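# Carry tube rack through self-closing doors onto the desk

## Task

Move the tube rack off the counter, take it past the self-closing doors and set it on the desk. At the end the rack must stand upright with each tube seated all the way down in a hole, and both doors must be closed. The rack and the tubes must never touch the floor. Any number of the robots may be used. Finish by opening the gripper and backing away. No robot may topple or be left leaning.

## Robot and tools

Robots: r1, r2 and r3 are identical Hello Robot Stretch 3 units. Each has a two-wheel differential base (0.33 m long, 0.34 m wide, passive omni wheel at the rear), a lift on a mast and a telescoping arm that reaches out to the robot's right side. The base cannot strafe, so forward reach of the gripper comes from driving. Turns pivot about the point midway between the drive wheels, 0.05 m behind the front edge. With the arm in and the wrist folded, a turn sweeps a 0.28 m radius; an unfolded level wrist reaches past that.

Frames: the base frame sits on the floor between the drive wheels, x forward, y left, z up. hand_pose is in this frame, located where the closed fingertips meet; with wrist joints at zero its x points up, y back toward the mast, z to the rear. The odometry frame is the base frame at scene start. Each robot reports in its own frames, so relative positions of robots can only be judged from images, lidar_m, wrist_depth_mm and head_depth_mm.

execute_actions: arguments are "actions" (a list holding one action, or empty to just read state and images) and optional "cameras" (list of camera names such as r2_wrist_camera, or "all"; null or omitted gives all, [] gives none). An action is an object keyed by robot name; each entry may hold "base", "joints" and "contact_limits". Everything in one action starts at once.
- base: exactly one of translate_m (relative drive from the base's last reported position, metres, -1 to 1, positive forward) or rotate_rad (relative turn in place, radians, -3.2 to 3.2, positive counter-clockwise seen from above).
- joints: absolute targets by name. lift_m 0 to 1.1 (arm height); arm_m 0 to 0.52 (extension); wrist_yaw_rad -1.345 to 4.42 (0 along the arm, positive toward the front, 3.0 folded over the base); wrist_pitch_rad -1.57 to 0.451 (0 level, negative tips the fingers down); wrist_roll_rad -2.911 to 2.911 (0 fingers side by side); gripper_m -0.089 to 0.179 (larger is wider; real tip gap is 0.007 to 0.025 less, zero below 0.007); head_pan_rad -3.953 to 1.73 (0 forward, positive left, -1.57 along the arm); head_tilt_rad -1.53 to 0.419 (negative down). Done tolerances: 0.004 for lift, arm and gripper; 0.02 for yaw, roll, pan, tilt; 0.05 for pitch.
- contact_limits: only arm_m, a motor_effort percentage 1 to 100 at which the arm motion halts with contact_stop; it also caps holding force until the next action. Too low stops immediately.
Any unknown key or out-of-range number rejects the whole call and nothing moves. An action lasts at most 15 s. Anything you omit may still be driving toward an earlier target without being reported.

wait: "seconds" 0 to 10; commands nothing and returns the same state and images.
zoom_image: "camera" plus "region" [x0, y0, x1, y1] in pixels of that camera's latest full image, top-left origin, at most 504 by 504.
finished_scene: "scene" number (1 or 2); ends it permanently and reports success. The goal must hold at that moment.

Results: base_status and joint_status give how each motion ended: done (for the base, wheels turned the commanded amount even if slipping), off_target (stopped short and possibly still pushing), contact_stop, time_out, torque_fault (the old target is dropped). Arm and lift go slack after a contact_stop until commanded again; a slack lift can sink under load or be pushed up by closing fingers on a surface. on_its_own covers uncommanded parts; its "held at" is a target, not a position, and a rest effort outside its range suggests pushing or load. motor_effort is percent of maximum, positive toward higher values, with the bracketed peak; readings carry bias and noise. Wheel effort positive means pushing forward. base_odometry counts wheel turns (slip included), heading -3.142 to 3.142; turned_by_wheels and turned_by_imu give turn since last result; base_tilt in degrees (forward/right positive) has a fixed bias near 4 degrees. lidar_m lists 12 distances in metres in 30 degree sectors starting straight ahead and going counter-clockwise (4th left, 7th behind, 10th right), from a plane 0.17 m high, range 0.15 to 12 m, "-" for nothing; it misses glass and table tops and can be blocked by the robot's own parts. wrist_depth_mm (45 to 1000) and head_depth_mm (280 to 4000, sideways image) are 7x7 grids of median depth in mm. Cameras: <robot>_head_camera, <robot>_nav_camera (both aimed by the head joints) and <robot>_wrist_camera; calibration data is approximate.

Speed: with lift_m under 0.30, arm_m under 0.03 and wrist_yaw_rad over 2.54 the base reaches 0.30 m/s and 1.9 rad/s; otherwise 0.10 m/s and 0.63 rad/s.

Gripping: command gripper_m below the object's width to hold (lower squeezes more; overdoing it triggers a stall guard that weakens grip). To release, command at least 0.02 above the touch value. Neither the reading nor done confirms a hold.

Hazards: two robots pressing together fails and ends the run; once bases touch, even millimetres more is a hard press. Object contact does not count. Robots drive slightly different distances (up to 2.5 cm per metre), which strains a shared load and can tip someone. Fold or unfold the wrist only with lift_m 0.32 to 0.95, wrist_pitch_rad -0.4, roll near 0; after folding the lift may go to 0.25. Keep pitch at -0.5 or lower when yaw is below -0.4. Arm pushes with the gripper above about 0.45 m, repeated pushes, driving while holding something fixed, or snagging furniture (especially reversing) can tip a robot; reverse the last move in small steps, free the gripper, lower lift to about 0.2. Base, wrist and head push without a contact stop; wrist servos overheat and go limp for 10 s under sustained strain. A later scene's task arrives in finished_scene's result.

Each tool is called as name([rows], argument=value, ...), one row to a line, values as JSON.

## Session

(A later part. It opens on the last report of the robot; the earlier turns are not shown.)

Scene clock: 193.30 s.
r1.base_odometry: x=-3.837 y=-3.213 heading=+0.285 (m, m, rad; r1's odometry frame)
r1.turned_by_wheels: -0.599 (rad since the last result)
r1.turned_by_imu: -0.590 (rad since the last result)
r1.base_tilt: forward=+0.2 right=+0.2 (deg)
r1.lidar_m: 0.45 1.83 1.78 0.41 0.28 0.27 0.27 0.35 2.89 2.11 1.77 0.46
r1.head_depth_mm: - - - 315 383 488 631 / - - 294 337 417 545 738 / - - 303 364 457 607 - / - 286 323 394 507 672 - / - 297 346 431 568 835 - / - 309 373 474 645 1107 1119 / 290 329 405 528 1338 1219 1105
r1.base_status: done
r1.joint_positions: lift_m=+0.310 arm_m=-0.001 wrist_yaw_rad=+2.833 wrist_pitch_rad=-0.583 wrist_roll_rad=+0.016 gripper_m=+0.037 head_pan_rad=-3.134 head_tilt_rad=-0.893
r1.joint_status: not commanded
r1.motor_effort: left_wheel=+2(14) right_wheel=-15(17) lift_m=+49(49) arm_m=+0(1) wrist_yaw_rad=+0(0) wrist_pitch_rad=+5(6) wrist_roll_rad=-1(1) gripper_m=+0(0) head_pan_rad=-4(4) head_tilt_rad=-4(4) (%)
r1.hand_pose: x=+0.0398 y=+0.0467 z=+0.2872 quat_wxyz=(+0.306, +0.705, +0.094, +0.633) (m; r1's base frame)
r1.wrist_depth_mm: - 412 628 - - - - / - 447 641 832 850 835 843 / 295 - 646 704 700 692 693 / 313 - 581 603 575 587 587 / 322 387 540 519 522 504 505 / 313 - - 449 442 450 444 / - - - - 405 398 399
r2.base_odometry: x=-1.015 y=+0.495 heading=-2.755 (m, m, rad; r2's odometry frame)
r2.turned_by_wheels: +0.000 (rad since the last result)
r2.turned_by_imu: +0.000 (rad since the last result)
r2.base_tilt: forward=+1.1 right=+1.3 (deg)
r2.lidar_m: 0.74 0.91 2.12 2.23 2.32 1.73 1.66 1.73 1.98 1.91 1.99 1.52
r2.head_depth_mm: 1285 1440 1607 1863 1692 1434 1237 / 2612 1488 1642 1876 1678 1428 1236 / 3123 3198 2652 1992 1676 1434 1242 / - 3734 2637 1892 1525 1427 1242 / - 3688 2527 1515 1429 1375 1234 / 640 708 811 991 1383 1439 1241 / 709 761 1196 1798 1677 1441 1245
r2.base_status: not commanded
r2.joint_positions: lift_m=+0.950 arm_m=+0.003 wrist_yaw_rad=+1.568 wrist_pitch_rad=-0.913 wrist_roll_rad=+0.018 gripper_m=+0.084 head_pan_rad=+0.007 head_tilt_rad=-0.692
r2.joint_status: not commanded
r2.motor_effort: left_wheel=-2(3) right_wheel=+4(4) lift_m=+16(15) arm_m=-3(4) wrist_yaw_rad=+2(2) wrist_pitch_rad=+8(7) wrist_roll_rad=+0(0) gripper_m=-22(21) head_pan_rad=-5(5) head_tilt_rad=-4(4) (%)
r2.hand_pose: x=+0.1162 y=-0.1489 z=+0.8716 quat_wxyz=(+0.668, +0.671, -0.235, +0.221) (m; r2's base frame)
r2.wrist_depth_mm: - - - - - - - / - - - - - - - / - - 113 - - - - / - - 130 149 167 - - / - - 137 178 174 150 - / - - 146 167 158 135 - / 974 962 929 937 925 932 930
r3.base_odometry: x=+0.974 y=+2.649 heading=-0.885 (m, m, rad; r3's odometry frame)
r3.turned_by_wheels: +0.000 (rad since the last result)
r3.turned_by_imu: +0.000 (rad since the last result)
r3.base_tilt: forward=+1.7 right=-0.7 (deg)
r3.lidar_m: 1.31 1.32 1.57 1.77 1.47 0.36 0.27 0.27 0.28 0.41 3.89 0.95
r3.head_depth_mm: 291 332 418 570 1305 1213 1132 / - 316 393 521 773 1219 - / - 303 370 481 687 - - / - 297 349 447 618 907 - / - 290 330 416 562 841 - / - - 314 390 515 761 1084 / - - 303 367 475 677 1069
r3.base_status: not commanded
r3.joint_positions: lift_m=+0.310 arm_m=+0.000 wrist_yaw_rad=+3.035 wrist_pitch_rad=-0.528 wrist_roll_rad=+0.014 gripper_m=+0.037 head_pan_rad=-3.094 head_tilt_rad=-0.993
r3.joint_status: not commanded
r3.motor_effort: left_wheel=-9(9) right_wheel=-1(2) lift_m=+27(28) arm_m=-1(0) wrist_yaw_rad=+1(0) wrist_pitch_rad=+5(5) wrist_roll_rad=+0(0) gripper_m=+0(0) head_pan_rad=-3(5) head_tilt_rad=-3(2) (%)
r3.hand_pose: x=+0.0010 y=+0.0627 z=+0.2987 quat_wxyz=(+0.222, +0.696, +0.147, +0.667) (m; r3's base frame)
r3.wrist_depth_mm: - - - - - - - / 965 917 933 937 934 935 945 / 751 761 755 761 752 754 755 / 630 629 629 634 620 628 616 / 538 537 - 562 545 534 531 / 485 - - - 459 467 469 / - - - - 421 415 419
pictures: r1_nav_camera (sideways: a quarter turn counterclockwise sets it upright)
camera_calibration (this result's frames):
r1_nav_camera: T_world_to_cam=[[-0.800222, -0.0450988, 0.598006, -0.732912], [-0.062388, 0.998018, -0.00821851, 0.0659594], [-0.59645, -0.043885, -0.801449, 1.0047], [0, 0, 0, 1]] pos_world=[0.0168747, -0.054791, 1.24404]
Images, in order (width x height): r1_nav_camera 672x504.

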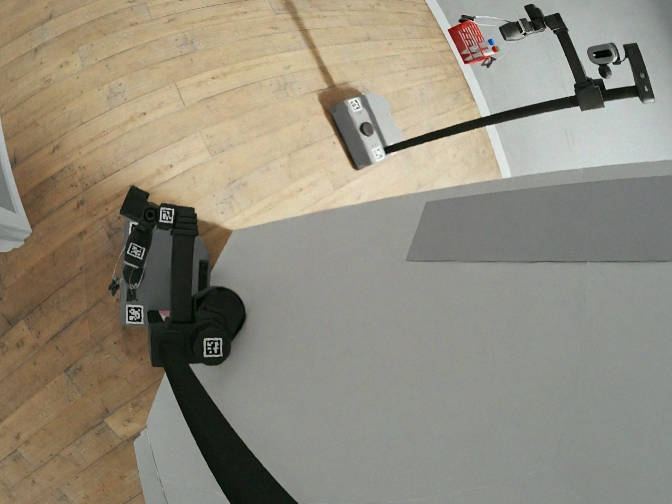

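execute_actions([
  {"r1":{"base":{"translate_m":-0.2}}},
], cameras=[])

execute_actions([
  {"r1":{"base":{"rotate_rad":-0.75}},"r2":{"base":{"translate_m":0.1}}},
], cameras=[])

execute_actions([
  {"r1":{"base":{"translate_m":-0.2}},"r2":{"base":{"translate_m":0.2},"joints":{"head_tilt_rad":-0.9}}},
], cameras=["r1_nav_camera","r2_nav_camera"])

Scene clock: 203.67 s.
r1.base_odometry: x=-4.029 y=-3.269 heading=+0.285 (m, m, rad; r1's odometry frame)
r1.turned_by_wheels: +0.000 (rad since the last result)
r1.turned_by_imu: +0.002 (rad since the last result)
r1.base_tilt: forward=+0.2 right=+0.1 (deg)
r1.lidar_m: 0.65 2.02 0.57 0.30 0.25 0.25 0.28 0.98 0.98 2.23 2.09 0.74
r1.head_depth_mm: - - 284 308 360 434 527 / - - 302 344 410 508 645 / - 292 328 389 475 612 - / 288 313 367 444 566 734 - / 300 349 419 526 735 1126 - / 2443 2336 1919 1613 1402 1228 1131 / 2355 2372 1909 1610 1387 1218 1097
r1.base_status: done
r1.joint_positions: lift_m=+0.310 arm_m=-0.001 wrist_yaw_rad=+2.833 wrist_pitch_rad=-0.583 wrist_roll_rad=+0.016 gripper_m=+0.037 head_pan_rad=-3.134 head_tilt_rad=-0.893
r1.joint_status: not commanded
r1.motor_effort: left_wheel=-3(19) right_wheel=-8(15) lift_m=+49(48) arm_m=+0(0) wrist_yaw_rad=+0(0) wrist_pitch_rad=+6(5) wrist_roll_rad=-1(1) gripper_m=+0(0) head_pan_rad=-3(3) head_tilt_rad=-3(4) (%)
r1.hand_pose: x=+0.0398 y=+0.0467 z=+0.2872 quat_wxyz=(+0.306, +0.705, +0.094, +0.633) (m; r1's base frame)
r1.wrist_depth_mm: - 310 396 584 - - - / - 340 427 677 851 835 843 / 257 - 453 693 702 701 669 / 274 - 511 595 599 582 584 / 289 340 528 518 527 516 515 / 294 - - 459 440 449 446 / - - - - 407 401 400
r2.base_odometry: x=-1.015 y=+0.495 heading=-2.755 (m, m, rad; r2's odometry frame)
r2.turned_by_wheels: +0.000 (rad since the last result)
r2.turned_by_imu: +0.000 (rad since the last result)
r2.base_tilt: forward=+1.1 right=+1.3 (deg)
r2.lidar_m: 0.98 0.73 2.11 2.23 2.32 1.72 1.66 1.73 1.97 1.91 1.98 1.52
r2.head_depth_mm: 1283 1425 1611 1857 1692 1431 1243 / 2637 1479 1647 1856 1693 1431 1243 / 3103 3151 2656 2053 1688 1422 1249 / - 3736 2652 2053 1655 1417 1242 / - 3680 2663 2061 1440 1334 1240 / 3526 3735 2666 1224 1436 1339 1243 / 3413 3192 1411 1138 1266 1241 1241
r2.base_status: not commanded
r2.joint_positions: lift_m=+0.950 arm_m=+0.003 wrist_yaw_rad=+1.568 wrist_pitch_rad=-0.913 wrist_roll_rad=+0.018 gripper_m=+0.084 head_pan_rad=+0.007 head_tilt_rad=-0.692
r2.joint_status: not commanded
r2.motor_effort: left_wheel=-2(2) right_wheel=+4(4) lift_m=+16(15) arm_m=-3(4) wrist_yaw_rad=+3(2) wrist_pitch_rad=+7(7) wrist_roll_rad=+0(0) gripper_m=-22(23) head_pan_rad=-5(5) head_tilt_rad=-4(4) (%)
r2.hand_pose: x=+0.1162 y=-0.1489 z=+0.8716 quat_wxyz=(+0.668, +0.671, -0.235, +0.221) (m; r2's base frame)
r2.wrist_depth_mm: - 841 991 - - - - / - 989 - - - - - / - - 113 - - - - / - - 129 149 167 - - / - - 136 178 175 150 - / - - 146 166 157 135 982 / 979 956 941 933 906 943 926
r3.base_odometry: x=+0.974 y=+2.649 heading=-0.885 (m, m, rad; r3's odometry frame)
r3.turned_by_wheels: +0.000 (rad since the last result)
r3.turned_by_imu: +0.001 (rad since the last result)
r3.base_tilt: forward=+1.7 right=-0.8 (deg)
r3.lidar_m: 1.31 1.33 1.57 1.77 1.47 0.36 0.27 0.27 0.28 0.41 3.90 0.95
r3.head_depth_mm: 291 333 418 570 1304 1211 1127 / - 316 394 522 773 1220 - / - 303 370 481 687 - - / - 297 349 445 619 907 - / - 290 330 416 562 839 - / - - 314 390 515 761 1082 / - - 302 367 477 677 1067
r3.base_status: not commanded
r3.joint_positions: lift_m=+0.310 arm_m=+0.000 wrist_yaw_rad=+3.035 wrist_pitch_rad=-0.528 wrist_roll_rad=+0.014 gripper_m=+0.037 head_pan_rad=-3.094 head_tilt_rad=-0.993
r3.joint_status: not commanded
r3.motor_effort: left_wheel=-9(9) right_wheel=-2(1) lift_m=+27(27) arm_m=+0(0) wrist_yaw_rad=+1(1) wrist_pitch_rad=+4(5) wrist_roll_rad=+0(0) gripper_m=+0(0) head_pan_rad=-3(4) head_tilt_rad=-2(2) (%)
r3.hand_pose: x=+0.0010 y=+0.0627 z=+0.2987 quat_wxyz=(+0.222, +0.696, +0.147, +0.667) (m; r3's base frame)
r3.wrist_depth_mm: - - - - - - - / 944 961 953 937 932 941 940 / 755 747 758 756 753 753 750 / 633 631 630 630 632 630 619 / 540 542 - 564 554 532 537 / 489 - - - 458 469 470 / - - - - 416 414 418
pictures: none
No camera images: the call's "cameras" was empty. Leave "cameras" out to get every camera's image.

Scene clock: 205.80 s.
r1.base_odometry: x=-4.029 y=-3.269 heading=-0.464 (m, m, rad; r1's odometry frame)
r1.turned_by_wheels: -0.750 (rad since the last result)
r1.turned_by_imu: -0.739 (rad since the last result)
r1.base_tilt: forward=+0.2 right=+0.1 (deg)
r1.lidar_m: 1.03 0.65 2.00 2.23 0.38 0.28 0.28 0.29 0.40 0.88 2.48 2.10
r1.head_depth_mm: - - 302 366 476 680 1073 / - - 304 369 480 688 1088 / - - 302 372 484 693 - / - - 304 374 489 664 - / - - 305 378 494 716 - / - - 307 380 498 727 1080 / - - 309 383 504 738 1082
r1.base_status: done
r1.joint_positions: lift_m=+0.310 arm_m=-0.001 wrist_yaw_rad=+2.833 wrist_pitch_rad=-0.583 wrist_roll_rad=+0.016 gripper_m=+0.037 head_pan_rad=-3.134 head_tilt_rad=-0.893
r1.joint_status: not commanded
r1.motor_effort: left_wheel=-2(11) right_wheel=-12(18) lift_m=+48(49) arm_m=+0(0) wrist_yaw_rad=-1(0) wrist_pitch_rad=+6(5) wrist_roll_rad=+0(1) gripper_m=+0(1) head_pan_rad=-4(4) head_tilt_rad=-3(3) (%)
r1.hand_pose: x=+0.0398 y=+0.0467 z=+0.2872 quat_wxyz=(+0.306, +0.705, +0.094, +0.633) (m; r1's base frame)
r1.wrist_depth_mm: - - - - - - 525 / - 873 842 842 856 801 570 / 435 - 711 702 700 669 629 / 438 - 597 605 591 580 581 / 420 517 540 508 518 505 505 / 376 - - 457 445 453 440 / - - - - 399 409 405
r2.base_odometry: x=-1.107 y=+0.457 heading=-2.755 (m, m, rad; r2's odometry frame)
r2.turned_by_wheels: +0.000 (rad since the last result)
r2.turned_by_imu: +0.000 (rad since the last result)
r2.base_tilt: forward=+1.1 right=+1.3 (deg)
r2.lidar_m: 0.88 0.65 1.97 2.23 2.32 1.82 1.76 1.84 1.97 1.91 1.91 1.42
r2.head_depth_mm: 1179 1331 1510 1723 1683 1422 1248 / 2581 2699 1553 1744 1692 1430 1239 / 2979 3184 2666 2070 1694 1426 1237 / - 3745 2642 2067 1703 1434 1239 / - 3697 2635 2061 1359 1333 1237 / 3503 3642 2459 1219 1070 1311 1234 / 917 3397 2637 1172 1433 1304 1198
r2.base_status: done
r2.joint_positions: lift_m=+0.950 arm_m=+0.003 wrist_yaw_rad=+1.568 wrist_pitch_rad=-0.913 wrist_roll_rad=+0.018 gripper_m=+0.084 head_pan_rad=+0.007 head_tilt_rad=-0.692
r2.joint_status: not commanded
r2.motor_effort: left_wheel=-3(4) right_wheel=+3(6) lift_m=+15(16) arm_m=-3(3) wrist_yaw_rad=+2(2) wrist_pitch_rad=+7(7) wrist_roll_rad=+0(0) gripper_m=-22(22) head_pan_rad=-5(5) head_tilt_rad=-3(4) (%)
r2.hand_pose: x=+0.1162 y=-0.1489 z=+0.8716 quat_wxyz=(+0.668, +0.671, -0.235, +0.221) (m; r2's base frame)
r2.wrist_depth_mm: 608 875 - - - - - / - 931 - - - - - / - 954 113 - - - - / - - 130 149 168 - - / - - 136 177 175 149 - / - - 147 165 157 136 977 / 973 972 928 918 914 919 938
r3.base_odometry: x=+0.974 y=+2.649 heading=-0.885 (m, m, rad; r3's odometry frame)
r3.turned_by_wheels: +0.000 (rad since the last result)
r3.turned_by_imu: +0.000 (rad since the last result)
r3.base_tilt: forward=+1.6 right=-0.7 (deg)
r3.lidar_m: 1.31 1.32 1.56 1.77 1.47 0.36 0.27 0.27 0.28 0.41 3.90 0.95
r3.head_depth_mm: 291 332 417 570 1313 1207 1127 / - 316 394 521 771 1227 - / - 303 370 481 687 - - / - 297 349 446 619 903 - / - 290 330 416 562 844 - / - - 314 389 516 760 1087 / - - 303 367 476 679 1066
r3.base_status: not commanded
r3.joint_positions: lift_m=+0.310 arm_m=+0.000 wrist_yaw_rad=+3.035 wrist_pitch_rad=-0.528 wrist_roll_rad=+0.014 gripper_m=+0.037 head_pan_rad=-3.094 head_tilt_rad=-0.993
r3.joint_status: not commanded
r3.motor_effort: left_wheel=-9(9) right_wheel=-2(1) lift_m=+27(27) arm_m=+0(0) wrist_yaw_rad=+0(0) wrist_pitch_rad=+5(5) wrist_roll_rad=+0(0) gripper_m=+0(1) head_pan_rad=-3(5) head_tilt_rad=-2(3) (%)
r3.hand_pose: x=+0.0010 y=+0.0627 z=+0.2987 quat_wxyz=(+0.222, +0.696, +0.147, +0.667) (m; r3's base frame)
r3.wrist_depth_mm: - - - - - - - / 938 946 953 929 947 928 929 / 765 758 750 755 758 751 769 / 634 628 626 626 620 633 617 / 539 542 - 567 555 531 537 / 488 - - - 457 472 473 / - - - - 418 417 419
pictures: none
No camera images: the call's "cameras" was empty. Leave "cameras" out to get every camera's image.

Scene clock: 212.20 s.
r1.base_odometry: x=-4.174 y=-3.196 heading=-0.476 (m, m, rad; r1's odometry frame)
r1.turned_by_wheels: -0.011 (rad since the last result)
r1.turned_by_imu: +0.004 (rad since the last result)
r1.base_tilt: forward=+0.2 right=+0.1 (deg)
r1.lidar_m: 1.09 0.78 2.10 0.51 0.31 0.27 0.27 0.32 2.64 0.70 0.71 2.25
r1.head_depth_mm: - - 288 326 403 532 717 / - - 294 343 430 577 840 / - - 301 361 458 621 - / - - 311 381 493 662 - / - 288 325 405 531 775 - / - 294 342 430 577 878 1129 / - 301 361 458 631 1150 1100
r1.base_status: translate_m time_out (by the wheels' count: -0.1623 of -0.2000)
r1.joint_positions: lift_m=+0.310 arm_m=-0.001 wrist_yaw_rad=+2.833 wrist_pitch_rad=-0.583 wrist_roll_rad=+0.016 gripper_m=+0.037 head_pan_rad=-3.136 head_tilt_rad=-0.893
r1.joint_status: not commanded
r1.motor_effort: left_wheel=-6(100) right_wheel=-6(67) lift_m=+42(49) arm_m=+0(1) wrist_yaw_rad=+1(4) wrist_pitch_rad=+6(6) wrist_roll_rad=-1(1) gripper_m=+1(0) head_pan_rad=-3(3) head_tilt_rad=-3(4) (%)
r1.hand_pose: x=+0.0398 y=+0.0467 z=+0.2874 quat_wxyz=(+0.306, +0.705, +0.094, +0.633) (m; r1's base frame)
r1.wrist_depth_mm: - 522 - - - - 970 / - 543 874 852 840 837 672 / 325 - 685 687 697 687 661 / 336 - 597 596 577 582 580 / 337 429 524 511 527 507 503 / 319 - - 458 448 453 450 / - - - - 404 399 402
r2.base_odometry: x=-1.293 y=+0.382 heading=-2.755 (m, m, rad; r2's odometry frame)
r2.turned_by_wheels: +0.000 (rad since the last result)
r2.turned_by_imu: +0.001 (rad since the last result)
r2.base_tilt: forward=+1.1 right=+1.3 (deg)
r2.lidar_m: 1.19 0.70 0.69 2.22 2.32 2.03 1.97 2.05 1.98 1.91 1.63 1.20
r2.head_depth_mm: 1083 1238 1466 1648 1452 1289 322 / 2677 2267 1539 1646 1466 1294 400 / 2663 2388 1966 1672 1454 1296 1161 / 3000 2384 1969 1678 1455 1292 1159 / 2996 2383 1974 1672 1454 1298 1157 / 3050 2407 1962 1674 1380 1250 1161 / 3055 2364 1948 1641 939 1235 1162
r2.base_status: done
r2.joint_positions: lift_m=+0.950 arm_m=+0.003 wrist_yaw_rad=+1.568 wrist_pitch_rad=-0.913 wrist_roll_rad=+0.018 gripper_m=+0.084 head_pan_rad=+0.007 head_tilt_rad=-0.889
r2.joint_status: all done
r2.motor_effort: left_wheel=-3(3) right_wheel=+3(7) lift_m=+16(15) arm_m=-3(3) wrist_yaw_rad=+2(2) wrist_pitch_rad=+7(7) wrist_roll_rad=+0(0) gripper_m=-23(22) head_pan_rad=-4(5) head_tilt_rad=-5(19) (%)
r2.hand_pose: x=+0.1162 y=-0.1489 z=+0.8716 quat_wxyz=(+0.668, +0.671, -0.235, +0.221) (m; r2's base frame)
r2.wrist_depth_mm: 771 866 - - - - - / 790 - - - - - - / 824 730 113 - - - - / 859 - 129 148 168 - - / 992 - 136 177 175 150 - / - - 147 167 157 136 972 / 993 961 964 934 918 933 909
r3.base_odometry: x=+0.974 y=+2.649 heading=-0.885 (m, m, rad; r3's odometry frame)
r3.turned_by_wheels: +0.000 (rad since the last result)
r3.turned_by_imu: +0.001 (rad since the last result)
r3.base_tilt: forward=+1.8 right=-0.7 (deg)
r3.lidar_m: 1.31 1.32 1.57 1.77 1.48 0.35 0.27 0.27 0.28 0.41 3.90 0.95
r3.head_depth_mm: 290 333 418 569 1311 1211 1132 / - 316 394 521 774 1222 - / - 303 370 480 686 - - / - 297 349 446 618 905 - / - 290 330 415 561 847 - / - - 313 390 515 760 1086 / - - 302 367 476 679 1067
r3.base_status: not commanded
r3.joint_positions: lift_m=+0.310 arm_m=+0.000 wrist_yaw_rad=+3.035 wrist_pitch_rad=-0.528 wrist_roll_rad=+0.014 gripper_m=+0.037 head_pan_rad=-3.094 head_tilt_rad=-0.993
r3.joint_status: not commanded
r3.motor_effort: left_wheel=-9(9) right_wheel=-2(2) lift_m=+27(27) arm_m=+0(0) wrist_yaw_rad=+0(0) wrist_pitch_rad=+5(5) wrist_roll_rad=+0(0) gripper_m=+0(0) head_pan_rad=-4(5) head_tilt_rad=-3(3) (%)
r3.hand_pose: x=+0.0010 y=+0.0627 z=+0.2987 quat_wxyz=(+0.222, +0.696, +0.147, +0.667) (m; r3's base frame)
r3.wrist_depth_mm: - - - - - - - / 957 936 950 939 921 941 945 / 752 754 751 754 762 759 749 / 632 637 630 623 631 625 615 / 538 536 - 564 550 538 538 / 486 - - - 462 468 470 / - - - - 422 415 420
pictures: r1_nav_camera (sideways: a quarter turn counterclockwise sets it upright), r2_nav_camera (sideways: a quarter turn counterclockwise sets it upright)
camera_calibration (this result's frames):
r1_nav_camera: T_world_to_cam=[[-0.800179, -0.0436811, 0.598169, -0.733124], [-0.0606223, 0.998127, -0.00820739, 0.0659341], [-0.59669, -0.0428297, -0.801328, 1.00454], [0, 0, 0, 1]] pos_world=[0.016766, -0.0548101, 1.24404]
r2_nav_camera: T_world_to_cam=[[0.774632, 0.0114643, 0.632308, -0.783296], [-0.00691922, -0.999622, 0.0266006, 0.0146743], [0.632374, -0.0249808, -0.77426, 0.964878], [0, 0, 0, 1]] pos_world=[-0.00329646, 0.047752, 1.24196]
Images, in order (width x height): r1_nav_camera 672x504, r2_nav_camera 672x504.

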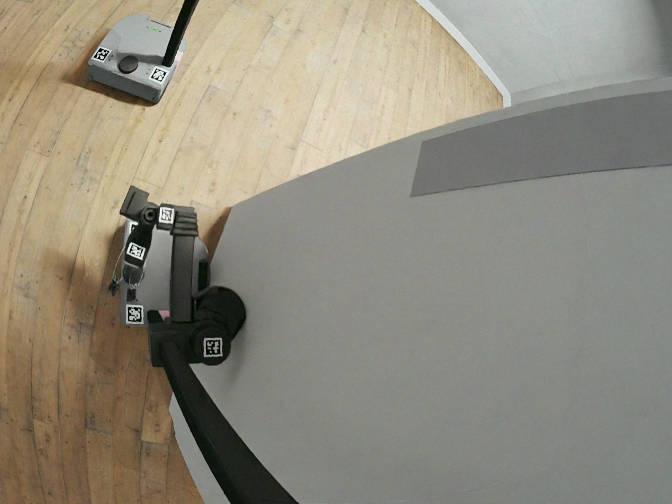

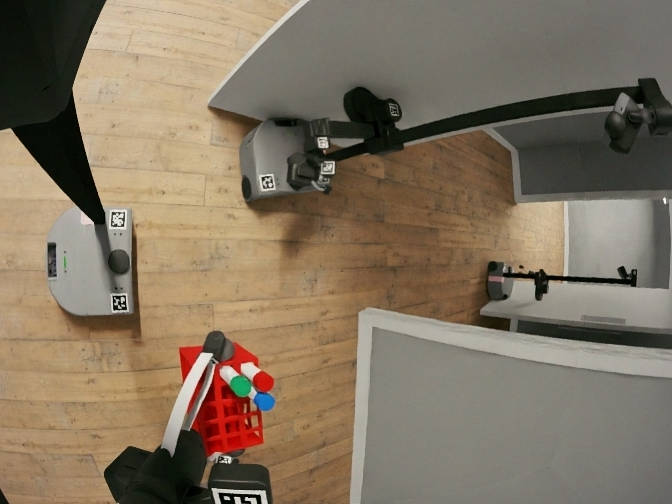

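execute_actions([
  {"r2":{"base":{"translate_m":0.55}}},
], cameras=["r2_nav_camera"])

Scene clock: 222.63 s.
r1.base_odometry: x=-4.174 y=-3.196 heading=-0.476 (m, m, rad; r1's odometry frame)
r1.turned_by_wheels: +0.000 (rad since the last result)
r1.turned_by_imu: +0.002 (rad since the last result)
r1.base_tilt: forward=+0.2 right=+0.2 (deg)
r1.lidar_m: 1.09 0.78 2.10 0.51 0.31 0.27 0.27 0.32 2.64 2.63 0.23 0.29
r1.head_depth_mm: - - 288 326 404 532 716 / - - 294 342 430 577 838 / - - 301 361 459 622 - / - - 311 381 493 664 - / - 288 326 404 531 778 - / - 294 342 430 578 881 1126 / - 300 361 460 632 1156 1104
r1.base_status: not commanded
r1.joint_positions: lift_m=+0.310 arm_m=-0.001 wrist_yaw_rad=+2.833 wrist_pitch_rad=-0.583 wrist_roll_rad=+0.016 gripper_m=+0.037 head_pan_rad=-3.136 head_tilt_rad=-0.893
r1.joint_status: not commanded
r1.motor_effort: left_wheel=-6(6) right_wheel=-5(6) lift_m=+42(42) arm_m=+0(0) wrist_yaw_rad=+0(1) wrist_pitch_rad=+6(5) wrist_roll_rad=-1(1) gripper_m=+0(0) head_pan_rad=-3(3) head_tilt_rad=-3(4) (%)
r1.hand_pose: x=+0.0398 y=+0.0467 z=+0.2874 quat_wxyz=(+0.306, +0.705, +0.094, +0.633) (m; r1's base frame)
r1.wrist_depth_mm: - 522 - - - - 984 / - 543 850 848 846 823 661 / 329 - 723 716 681 688 656 / 336 - 607 582 585 578 575 / 338 422 524 527 522 501 514 / 319 - - 458 447 451 445 / - - - - 398 411 403
r2.base_odometry: x=-1.802 y=+0.174 heading=-2.755 (m, m, rad; r2's odometry frame)
r2.turned_by_wheels: +0.000 (rad since the last result)
r2.turned_by_imu: +0.002 (rad since the last result)
r2.base_tilt: forward=+1.1 right=+1.3 (deg)
r2.lidar_m: 2.11 0.77 0.29 0.31 0.63 2.59 2.52 2.62 1.99 1.92 0.86 0.67
r2.head_depth_mm: 2728 2395 1996 966 1130 1302 325 / 2145 2271 1991 1675 1404 1296 400 / 2378 2291 1980 1669 1456 1299 1156 / 3016 2354 1963 1677 1465 1289 1158 / 2985 2404 1962 1678 1455 1289 1162 / 2826 2370 1976 1677 1459 1285 1160 / 2806 2387 1964 1668 1463 1283 1129
r2.base_status: done
r2.joint_positions: lift_m=+0.950 arm_m=+0.003 wrist_yaw_rad=+1.568 wrist_pitch_rad=-0.913 wrist_roll_rad=+0.018 gripper_m=+0.084 head_pan_rad=+0.007 head_tilt_rad=-0.889
r2.joint_status: not commanded
r2.motor_effort: left_wheel=-2(3) right_wheel=+4(6) lift_m=+16(15) arm_m=-4(4) wrist_yaw_rad=+3(2) wrist_pitch_rad=+7(7) wrist_roll_rad=+0(0) gripper_m=-22(22) head_pan_rad=-5(5) head_tilt_rad=-4(5) (%)
r2.hand_pose: x=+0.1162 y=-0.1489 z=+0.8716 quat_wxyz=(+0.668, +0.671, -0.235, +0.221) (m; r2's base frame)
r2.wrist_depth_mm: - - - - 633 601 601 / 795 - - - 766 725 719 / 784 - 113 - 901 897 873 / 797 - 129 149 168 - - / 580 - 136 177 174 150 - / 805 - 146 166 158 135 969 / 783 794 934 934 907 931 921
r3.base_odometry: x=+0.974 y=+2.649 heading=-0.885 (m, m, rad; r3's odometry frame)
r3.turned_by_wheels: +0.000 (rad since the last result)
r3.turned_by_imu: +0.002 (rad since the last result)
r3.base_tilt: forward=+1.6 right=-0.8 (deg)
r3.lidar_m: 1.31 1.32 1.56 1.77 1.48 0.36 0.27 0.27 0.28 0.41 3.90 0.95
r3.head_depth_mm: 290 332 417 569 1303 1210 1128 / - 316 393 521 773 1223 - / - 303 370 481 688 - - / - 297 349 446 618 902 - / - 290 330 416 563 844 - / - - 314 390 516 761 1079 / - - 302 367 476 677 1065
r3.base_status: not commanded
r3.joint_positions: lift_m=+0.310 arm_m=+0.000 wrist_yaw_rad=+3.035 wrist_pitch_rad=-0.528 wrist_roll_rad=+0.014 gripper_m=+0.037 head_pan_rad=-3.094 head_tilt_rad=-0.993
r3.joint_status: not commanded
r3.motor_effort: left_wheel=-9(9) right_wheel=-1(1) lift_m=+27(27) arm_m=-1(0) wrist_yaw_rad=+1(1) wrist_pitch_rad=+5(5) wrist_roll_rad=+0(0) gripper_m=+0(0) head_pan_rad=-3(5) head_tilt_rad=-3(2) (%)
r3.hand_pose: x=+0.0010 y=+0.0627 z=+0.2987 quat_wxyz=(+0.222, +0.696, +0.147, +0.667) (m; r3's base frame)
r3.wrist_depth_mm: - - - - - - - / 962 933 959 946 939 928 937 / 752 743 760 761 753 747 735 / 632 629 636 630 621 630 627 / 542 542 - 557 552 535 535 / 489 - - - 460 471 469 / - - - - 417 418 417
pictures: r2_nav_camera (sideways: a quarter turn counterclockwise sets it upright)
camera_calibration (this result's frames):
r2_nav_camera: T_world_to_cam=[[0.774721, 0.0114653, 0.6322, -0.783155], [-0.00691496, -0.999622, 0.0266026, 0.0146717], [0.632266, -0.0249812, -0.774349, 0.964994], [0, 0, 0, 1]] pos_world=[-0.00330488, 0.047752, 1.24196]
Images, in order (width x height): r2_nav_camera 672x504.

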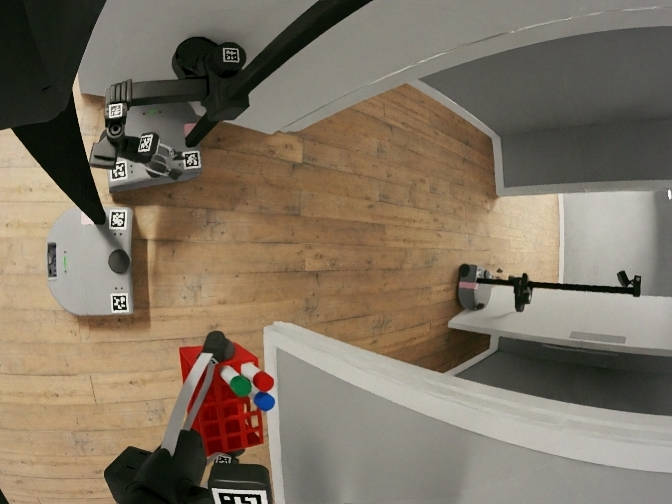

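execute_actions([
  {"r2":{"base":{"translate_m":0.72}}},
], cameras=[])

execute_actions([
  {"r2":{"base":{"rotate_rad":0.24}},"r1":{"base":{"rotate_rad":-0.8}}},
], cameras=["r2_nav_camera"])

execute_actions([
  {"r2":{"base":{"translate_m":1}},"r1":{"base":{"translate_m":0.85}}},
], cameras=["r2_nav_camera","r1_nav_camera"])

Scene clock: 237.77 s.
r1.base_odometry: x=-4.174 y=-3.196 heading=-0.476 (m, m, rad; r1's odometry frame)
r1.turned_by_wheels: +0.000 (rad since the last result)
r1.turned_by_imu: +0.003 (rad since the last result)
r1.base_tilt: forward=+0.2 right=+0.2 (deg)
r1.lidar_m: 1.10 0.78 0.55 0.51 0.31 0.27 0.27 0.32 2.64 2.63 2.65 2.24
r1.head_depth_mm: - - 288 326 404 532 717 / - - 294 343 430 578 839 / - - 301 360 458 620 - / - - 311 381 493 663 - / - 288 326 404 532 775 - / - 294 343 430 577 883 1127 / - 301 360 459 631 1151 1100
r1.base_status: not commanded
r1.joint_positions: lift_m=+0.310 arm_m=-0.001 wrist_yaw_rad=+2.833 wrist_pitch_rad=-0.583 wrist_roll_rad=+0.016 gripper_m=+0.037 head_pan_rad=-3.136 head_tilt_rad=-0.893
r1.joint_status: not commanded
r1.motor_effort: left_wheel=-6(6) right_wheel=-6(6) lift_m=+42(42) arm_m=+0(0) wrist_yaw_rad=+1(1) wrist_pitch_rad=+6(6) wrist_roll_rad=-1(0) gripper_m=-1(1) head_pan_rad=-2(2) head_tilt_rad=-4(3) (%)
r1.hand_pose: x=+0.0398 y=+0.0467 z=+0.2874 quat_wxyz=(+0.306, +0.705, +0.094, +0.633) (m; r1's base frame)
r1.wrist_depth_mm: - 522 - - 658 666 929 / - 540 877 855 544 518 612 / 328 - 691 724 536 510 667 / 335 - 594 597 569 549 574 / 338 431 529 518 528 517 506 / 317 - - 452 440 448 444 / - - - - 407 401 400
r2.base_odometry: x=-2.469 y=-0.097 heading=-2.756 (m, m, rad; r2's odometry frame)
r2.turned_by_wheels: +0.000 (rad since the last result)
r2.turned_by_imu: +0.003 (rad since the last result)
r2.base_tilt: forward=+1.1 right=+1.3 (deg)
r2.lidar_m: 1.47 1.65 1.22 0.54 0.56 0.61 3.22 2.70 0.30 0.28 0.94 1.31
r2.head_depth_mm: 1489 1562 1777 1687 1456 1294 325 / 1725 1856 1852 1686 1472 1293 400 / 2934 1974 1833 1672 1458 1293 1160 / 3032 2396 1965 1680 1455 1298 1154 / 3023 2378 1954 1689 1452 1291 1159 / 3036 2404 1978 1668 1459 1298 1155 / 2168 2337 1954 1665 1457 1293 1162
r2.base_status: done
r2.joint_positions: lift_m=+0.950 arm_m=+0.003 wrist_yaw_rad=+1.568 wrist_pitch_rad=-0.913 wrist_roll_rad=+0.018 gripper_m=+0.084 head_pan_rad=+0.007 head_tilt_rad=-0.889
r2.joint_status: not commanded
r2.motor_effort: left_wheel=-3(4) right_wheel=+4(7) lift_m=+15(16) arm_m=-4(3) wrist_yaw_rad=+1(2) wrist_pitch_rad=+7(8) wrist_roll_rad=+0(0) gripper_m=-23(23) head_pan_rad=-4(5) head_tilt_rad=-4(4) (%)
r2.hand_pose: x=+0.1162 y=-0.1489 z=+0.8716 quat_wxyz=(+0.668, +0.671, -0.235, +0.221) (m; r2's base frame)
r2.wrist_depth_mm: - - - - - - 932 / - - - - - - 954 / - - 113 - - - 932 / - - 127 149 168 - 939 / - - 136 177 174 150 955 / - - 146 166 158 135 884 / 987 963 922 933 899 923 908
r3.base_odometry: x=+0.974 y=+2.649 heading=-0.885 (m, m, rad; r3's odometry frame)
r3.turned_by_wheels: +0.000 (rad since the last result)
r3.turned_by_imu: +0.002 (rad since the last result)
r3.base_tilt: forward=+1.7 right=-0.8 (deg)
r3.lidar_m: 1.31 1.32 1.56 1.61 1.47 0.36 0.27 0.27 0.28 0.41 3.89 0.95
r3.head_depth_mm: 290 333 417 570 1300 1210 1134 / - 316 394 523 773 1218 - / - 303 370 480 690 - - / - 296 349 446 619 907 - / - 290 331 417 562 843 - / - - 314 390 515 761 1080 / - - 302 367 476 678 1064
r3.base_status: not commanded
r3.joint_positions: lift_m=+0.310 arm_m=+0.000 wrist_yaw_rad=+3.035 wrist_pitch_rad=-0.528 wrist_roll_rad=+0.014 gripper_m=+0.037 head_pan_rad=-3.094 head_tilt_rad=-0.993
r3.joint_status: not commanded
r3.motor_effort: left_wheel=-9(9) right_wheel=+0(1) lift_m=+27(27) arm_m=+0(0) wrist_yaw_rad=+2(1) wrist_pitch_rad=+5(5) wrist_roll_rad=+0(0) gripper_m=+0(0) head_pan_rad=-4(2) head_tilt_rad=-3(2) (%)
r3.hand_pose: x=+0.0010 y=+0.0627 z=+0.2987 quat_wxyz=(+0.222, +0.696, +0.147, +0.667) (m; r3's base frame)
r3.wrist_depth_mm: - - - - - - - / 953 936 940 941 942 925 940 / 760 751 756 745 747 746 753 / 629 630 634 628 628 630 622 / 543 541 - 562 557 537 533 / 486 - - - 461 470 468 / - - - - 422 419 418
pictures: none
No camera images: the call's "cameras" was empty. Leave "cameras" out to get every camera's image.

Scene clock: 240.20 s.
r1.base_odometry: x=-4.174 y=-3.196 heading=-1.276 (m, m, rad; r1's odometry frame)
r1.turned_by_wheels: -0.800 (rad since the last result)
r1.turned_by_imu: -0.780 (rad since the last result)
r1.base_tilt: forward=+0.1 right=+0.2 (deg)
r1.lidar_m: 2.35 2.23 0.78 0.52 2.40 0.37 0.27 0.26 0.28 0.38 2.64 2.70
r1.head_depth_mm: 298 351 442 596 1392 1266 1143 / 287 327 404 528 763 1238 1135 / - 305 371 474 655 1047 - / - 295 343 429 574 806 - / - 285 319 393 509 727 - / - - 302 362 459 627 885 / - - 291 336 417 553 791
r1.base_status: done
r1.joint_positions: lift_m=+0.310 arm_m=-0.001 wrist_yaw_rad=+2.833 wrist_pitch_rad=-0.583 wrist_roll_rad=+0.016 gripper_m=+0.037 head_pan_rad=-3.136 head_tilt_rad=-0.893
r1.joint_status: not commanded
r1.motor_effort: left_wheel=-5(29) right_wheel=-8(64) lift_m=+42(42) arm_m=-1(0) wrist_yaw_rad=+1(1) wrist_pitch_rad=+6(5) wrist_roll_rad=+0(1) gripper_m=-1(1) head_pan_rad=-2(3) head_tilt_rad=-3(3) (%)
r1.hand_pose: x=+0.0398 y=+0.0467 z=+0.2874 quat_wxyz=(+0.306, +0.705, +0.094, +0.633) (m; r1's base frame)
r1.wrist_depth_mm: - 519 691 791 - - - / 851 543 547 632 840 848 828 / 716 - 567 647 690 695 692 / 595 - 600 591 600 582 599 / 523 520 532 508 525 517 511 / 470 - - 457 443 455 447 / - - - - 403 403 399
r2.base_odometry: x=-2.469 y=-0.097 heading=-2.516 (m, m, rad; r2's odometry frame)
r2.turned_by_wheels: +0.240 (rad since the last result)
r2.turned_by_imu: +0.243 (rad since the last result)
r2.base_tilt: forward=+1.1 right=+1.3 (deg)
r2.lidar_m: 2.31 1.37 0.57 0.54 0.52 0.52 3.22 2.24 0.28 0.29 1.05 1.42
r2.head_depth_mm: 3034 2334 1811 1682 1460 1290 320 / 2976 2376 1960 1669 1464 1297 400 / 2973 2390 1968 1674 1456 1296 1159 / 2307 2384 1978 1683 1455 1285 1159 / 2298 2414 1974 1666 1463 1296 1158 / 2360 2383 1962 1681 1454 1289 1162 / 2113 2182 1950 1684 1458 1296 1162
r2.base_status: done
r2.joint_positions: lift_m=+0.950 arm_m=+0.003 wrist_yaw_rad=+1.568 wrist_pitch_rad=-0.913 wrist_roll_rad=+0.018 gripper_m=+0.084 head_pan_rad=+0.007 head_tilt_rad=-0.889
r2.joint_status: not commanded
r2.motor_effort: left_wheel=-3(6) right_wheel=+4(6) lift_m=+16(16) arm_m=-3(4) wrist_yaw_rad=+1(2) wrist_pitch_rad=+7(7) wrist_roll_rad=+0(0) gripper_m=-23(23) head_pan_rad=-5(5) head_tilt_rad=-5(5) (%)
r2.hand_pose: x=+0.1162 y=-0.1489 z=+0.8716 quat_wxyz=(+0.668, +0.671, -0.235, +0.221) (m; r2's base frame)
r2.wrist_depth_mm: - - - - - - - / - - - - - - - / - - 113 - - - - / - - 130 149 168 - - / - - 136 177 174 150 - / 964 - 146 165 157 135 968 / 763 983 935 893 905 942 883
r3.base_odometry: x=+0.974 y=+2.649 heading=-0.885 (m, m, rad; r3's odometry frame)
r3.turned_by_wheels: +0.000 (rad since the last result)
r3.turned_by_imu: +0.000 (rad since the last result)
r3.base_tilt: forward=+1.7 right=-0.7 (deg)
r3.lidar_m: 1.31 1.32 1.56 1.61 1.48 0.36 0.27 0.27 0.28 0.41 3.89 0.95
r3.head_depth_mm: 290 332 418 569 1299 1207 1128 / - 316 393 520 771 1224 - / - 303 370 481 687 - - / - 297 349 446 619 904 - / - 290 331 416 562 845 - / - - 314 390 515 759 1089 / - - 303 367 475 678 1069
r3.base_status: not commanded
r3.joint_positions: lift_m=+0.310 arm_m=+0.000 wrist_yaw_rad=+3.035 wrist_pitch_rad=-0.528 wrist_roll_rad=+0.014 gripper_m=+0.037 head_pan_rad=-3.094 head_tilt_rad=-0.993
r3.joint_status: not commanded
r3.motor_effort: left_wheel=-9(9) right_wheel=-2(1) lift_m=+27(27) arm_m=+0(0) wrist_yaw_rad=+0(1) wrist_pitch_rad=+5(5) wrist_roll_rad=+0(0) gripper_m=+0(0) head_pan_rad=-4(5) head_tilt_rad=-2(3) (%)
r3.hand_pose: x=+0.0010 y=+0.0627 z=+0.2987 quat_wxyz=(+0.222, +0.696, +0.147, +0.667) (m; r3's base frame)
r3.wrist_depth_mm: - - - - - - - / 952 937 946 956 940 944 932 / 761 752 744 759 752 743 745 / 629 623 622 620 630 632 624 / 541 535 - 568 547 542 534 / 485 - - - 458 475 469 / - - - - 420 419 414
pictures: r2_nav_camera (sideways: a quarter turn counterclockwise sets it upright)
camera_calibration (this result's frames):
r2_nav_camera: T_world_to_cam=[[0.774756, 0.0114652, 0.632157, -0.783099], [-0.006914, -0.999622, 0.0266033, 0.0146707], [0.632223, -0.0249818, -0.774384, 0.96504], [0, 0, 0, 1]] pos_world=[-0.00330816, 0.047752, 1.24196]
Images, in order (width x height): r2_nav_camera 672x504.

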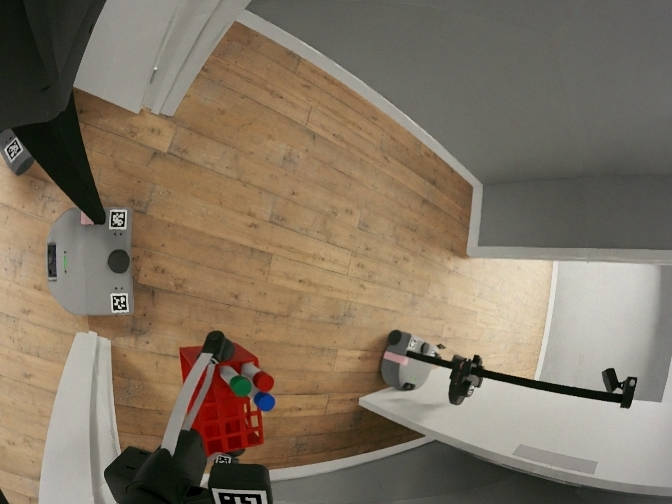

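Scene clock: 251.20 s.
r1.base_odometry: x=-3.927 y=-4.009 heading=-1.275 (m, m, rad; r1's odometry frame)
r1.turned_by_wheels: +0.000 (rad since the last result)
r1.turned_by_imu: +0.002 (rad since the last result)
r1.base_tilt: forward=+0.2 right=+0.1 (deg)
r1.lidar_m: 1.59 1.52 1.41 1.01 0.95 0.99 1.32 2.63 2.71 2.29 2.18 2.24
r1.head_depth_mm: 1070 1159 1278 1425 1450 1263 1140 / 1199 1317 1469 1600 1432 1256 1134 / 1364 1523 1735 1652 1428 1255 - / 1585 1809 1906 1643 1418 1262 - / 1887 2199 1964 1634 1405 1231 - / 2359 2361 1921 1621 1395 1226 1124 / 2757 2339 1899 1604 1377 1216 1098
r1.base_status: done
r1.joint_positions: lift_m=+0.310 arm_m=-0.001 wrist_yaw_rad=+2.833 wrist_pitch_rad=-0.583 wrist_roll_rad=+0.016 gripper_m=+0.037 head_pan_rad=-3.136 head_tilt_rad=-0.893
r1.joint_status: not commanded
r1.motor_effort: left_wheel=+3(12) right_wheel=-2(3) lift_m=+42(42) arm_m=+0(0) wrist_yaw_rad=+0(1) wrist_pitch_rad=+6(6) wrist_roll_rad=-1(0) gripper_m=-1(0) head_pan_rad=-2(2) head_tilt_rad=-3(3) (%)
r1.hand_pose: x=+0.0398 y=+0.0467 z=+0.2874 quat_wxyz=(+0.306, +0.705, +0.094, +0.633) (m; r1's base frame)
r1.wrist_depth_mm: - 897 - - - - - / - 868 863 854 841 832 819 / 720 - 704 704 714 694 674 / 609 - 590 608 584 583 587 / 528 525 529 518 525 515 502 / 476 - - 451 443 452 447 / - - - - 405 403 401
r2.base_odometry: x=-3.280 y=-0.682 heading=-2.516 (m, m, rad; r2's odometry frame)
r2.turned_by_wheels: +0.000 (rad since the last result)
r2.turned_by_imu: +0.004 (rad since the last result)
r2.base_tilt: forward=+1.1 right=+1.4 (deg)
r2.lidar_m: 1.30 1.06 0.92 0.92 1.07 1.00 1.03 1.10 1.17 0.82 0.65 0.73
r2.head_depth_mm: 3068 2404 1966 1672 1457 1292 325 / 3031 2396 1992 1685 1465 1296 400 / 3012 2376 1968 1685 1455 1288 1156 / 1249 1459 1727 1689 1461 1291 1157 / 1262 1460 1729 1671 1452 1293 1153 / 1292 1509 1802 1696 1463 1292 1159 / 1330 1548 1805 1673 1452 1295 1156
r2.base_status: done
r2.joint_positions: lift_m=+0.950 arm_m=+0.003 wrist_yaw_rad=+1.568 wrist_pitch_rad=-0.913 wrist_roll_rad=+0.018 gripper_m=+0.084 head_pan_rad=+0.007 head_tilt_rad=-0.889
r2.joint_status: not commanded
r2.motor_effort: left_wheel=-3(4) right_wheel=+4(7) lift_m=+15(16) arm_m=-3(3) wrist_yaw_rad=+2(2) wrist_pitch_rad=+7(7) wrist_roll_rad=+0(0) gripper_m=-22(22) head_pan_rad=-5(4) head_tilt_rad=-4(5) (%)
r2.hand_pose: x=+0.1162 y=-0.1489 z=+0.8716 quat_wxyz=(+0.668, +0.671, -0.235, +0.221) (m; r2's base frame)
r2.wrist_depth_mm: 963 - - - - - 852 / - - - - - - 679 / - - 113 - - - 523 / - - 129 149 168 761 550 / - - 136 178 175 150 821 / - - 146 166 157 136 759 / 982 942 926 916 898 922 937
r3.base_odometry: x=+0.974 y=+2.649 heading=-0.885 (m, m, rad; r3's odometry frame)
r3.turned_by_wheels: +0.000 (rad since the last result)
r3.turned_by_imu: +0.002 (rad since the last result)
r3.base_tilt: forward=+1.7 right=-0.8 (deg)
r3.lidar_m: 1.31 1.32 0.74 1.70 1.48 0.36 0.27 0.27 0.28 0.41 3.91 0.95
r3.head_depth_mm: 290 332 418 570 1315 1207 1128 / - 316 394 521 772 1217 - / - 303 370 481 687 - - / - 296 349 446 619 901 - / - 290 330 416 563 845 - / - - 313 390 514 762 1085 / - - 303 367 476 678 1070
r3.base_status: not commanded
r3.joint_positions: lift_m=+0.310 arm_m=+0.000 wrist_yaw_rad=+3.035 wrist_pitch_rad=-0.528 wrist_roll_rad=+0.014 gripper_m=+0.037 head_pan_rad=-3.094 head_tilt_rad=-0.993
r3.joint_status: not commanded
r3.motor_effort: left_wheel=-9(9) right_wheel=-1(2) lift_m=+28(27) arm_m=+0(0) wrist_yaw_rad=+1(1) wrist_pitch_rad=+5(5) wrist_roll_rad=+0(0) gripper_m=+0(0) head_pan_rad=-4(5) head_tilt_rad=-3(3) (%)
r3.hand_pose: x=+0.0010 y=+0.0627 z=+0.2987 quat_wxyz=(+0.222, +0.696, +0.147, +0.667) (m; r3's base frame)
r3.wrist_depth_mm: - - - 813 834 - - / 951 964 948 783 868 931 920 / 756 765 756 761 745 743 749 / 630 633 622 635 629 621 618 / 546 542 - 563 547 539 536 / 484 - - - 459 470 469 / - - - - 420 415 420
pictures: r1_nav_camera (sideways: a quarter turn counterclockwise sets it upright), r2_nav_camera (sideways: a quarter turn counterclockwise sets it upright)
camera_calibration (this result's frames):
r1_nav_camera: T_world_to_cam=[[-0.800179, -0.0436815, 0.598168, -0.733123], [-0.0606228, 0.998127, -0.00820743, 0.0659342], [-0.596689, -0.04283, -0.801329, 1.00454], [0, 0, 0, 1]] pos_world=[0.016766, -0.0548101, 1.24404]
r2_nav_camera: T_world_to_cam=[[0.774765, 0.0114653, 0.632145, -0.783084], [-0.00691344, -0.999622, 0.0266036, 0.0146704], [0.632211, -0.0249818, -0.774393, 0.965052], [0, 0, 0, 1]] pos_world=[-0.00330909, 0.0477519, 1.24196]
Images, in order (width x height): r1_nav_camera 672x504, r2_nav_camera 672x504.

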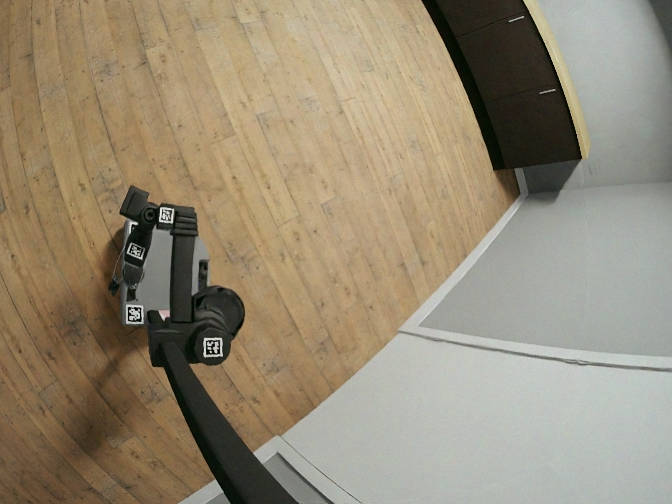

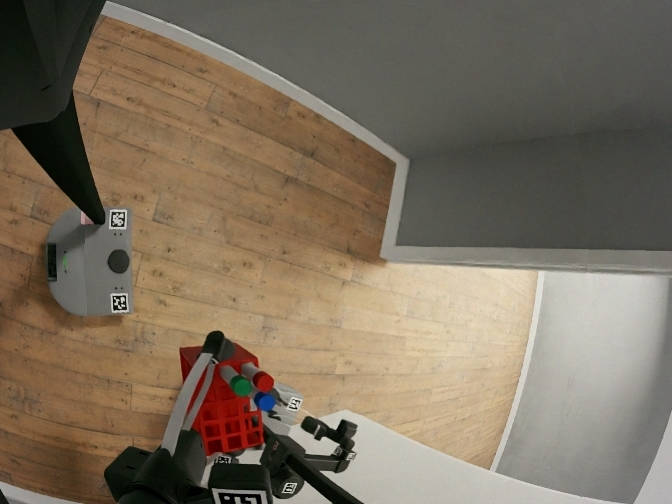

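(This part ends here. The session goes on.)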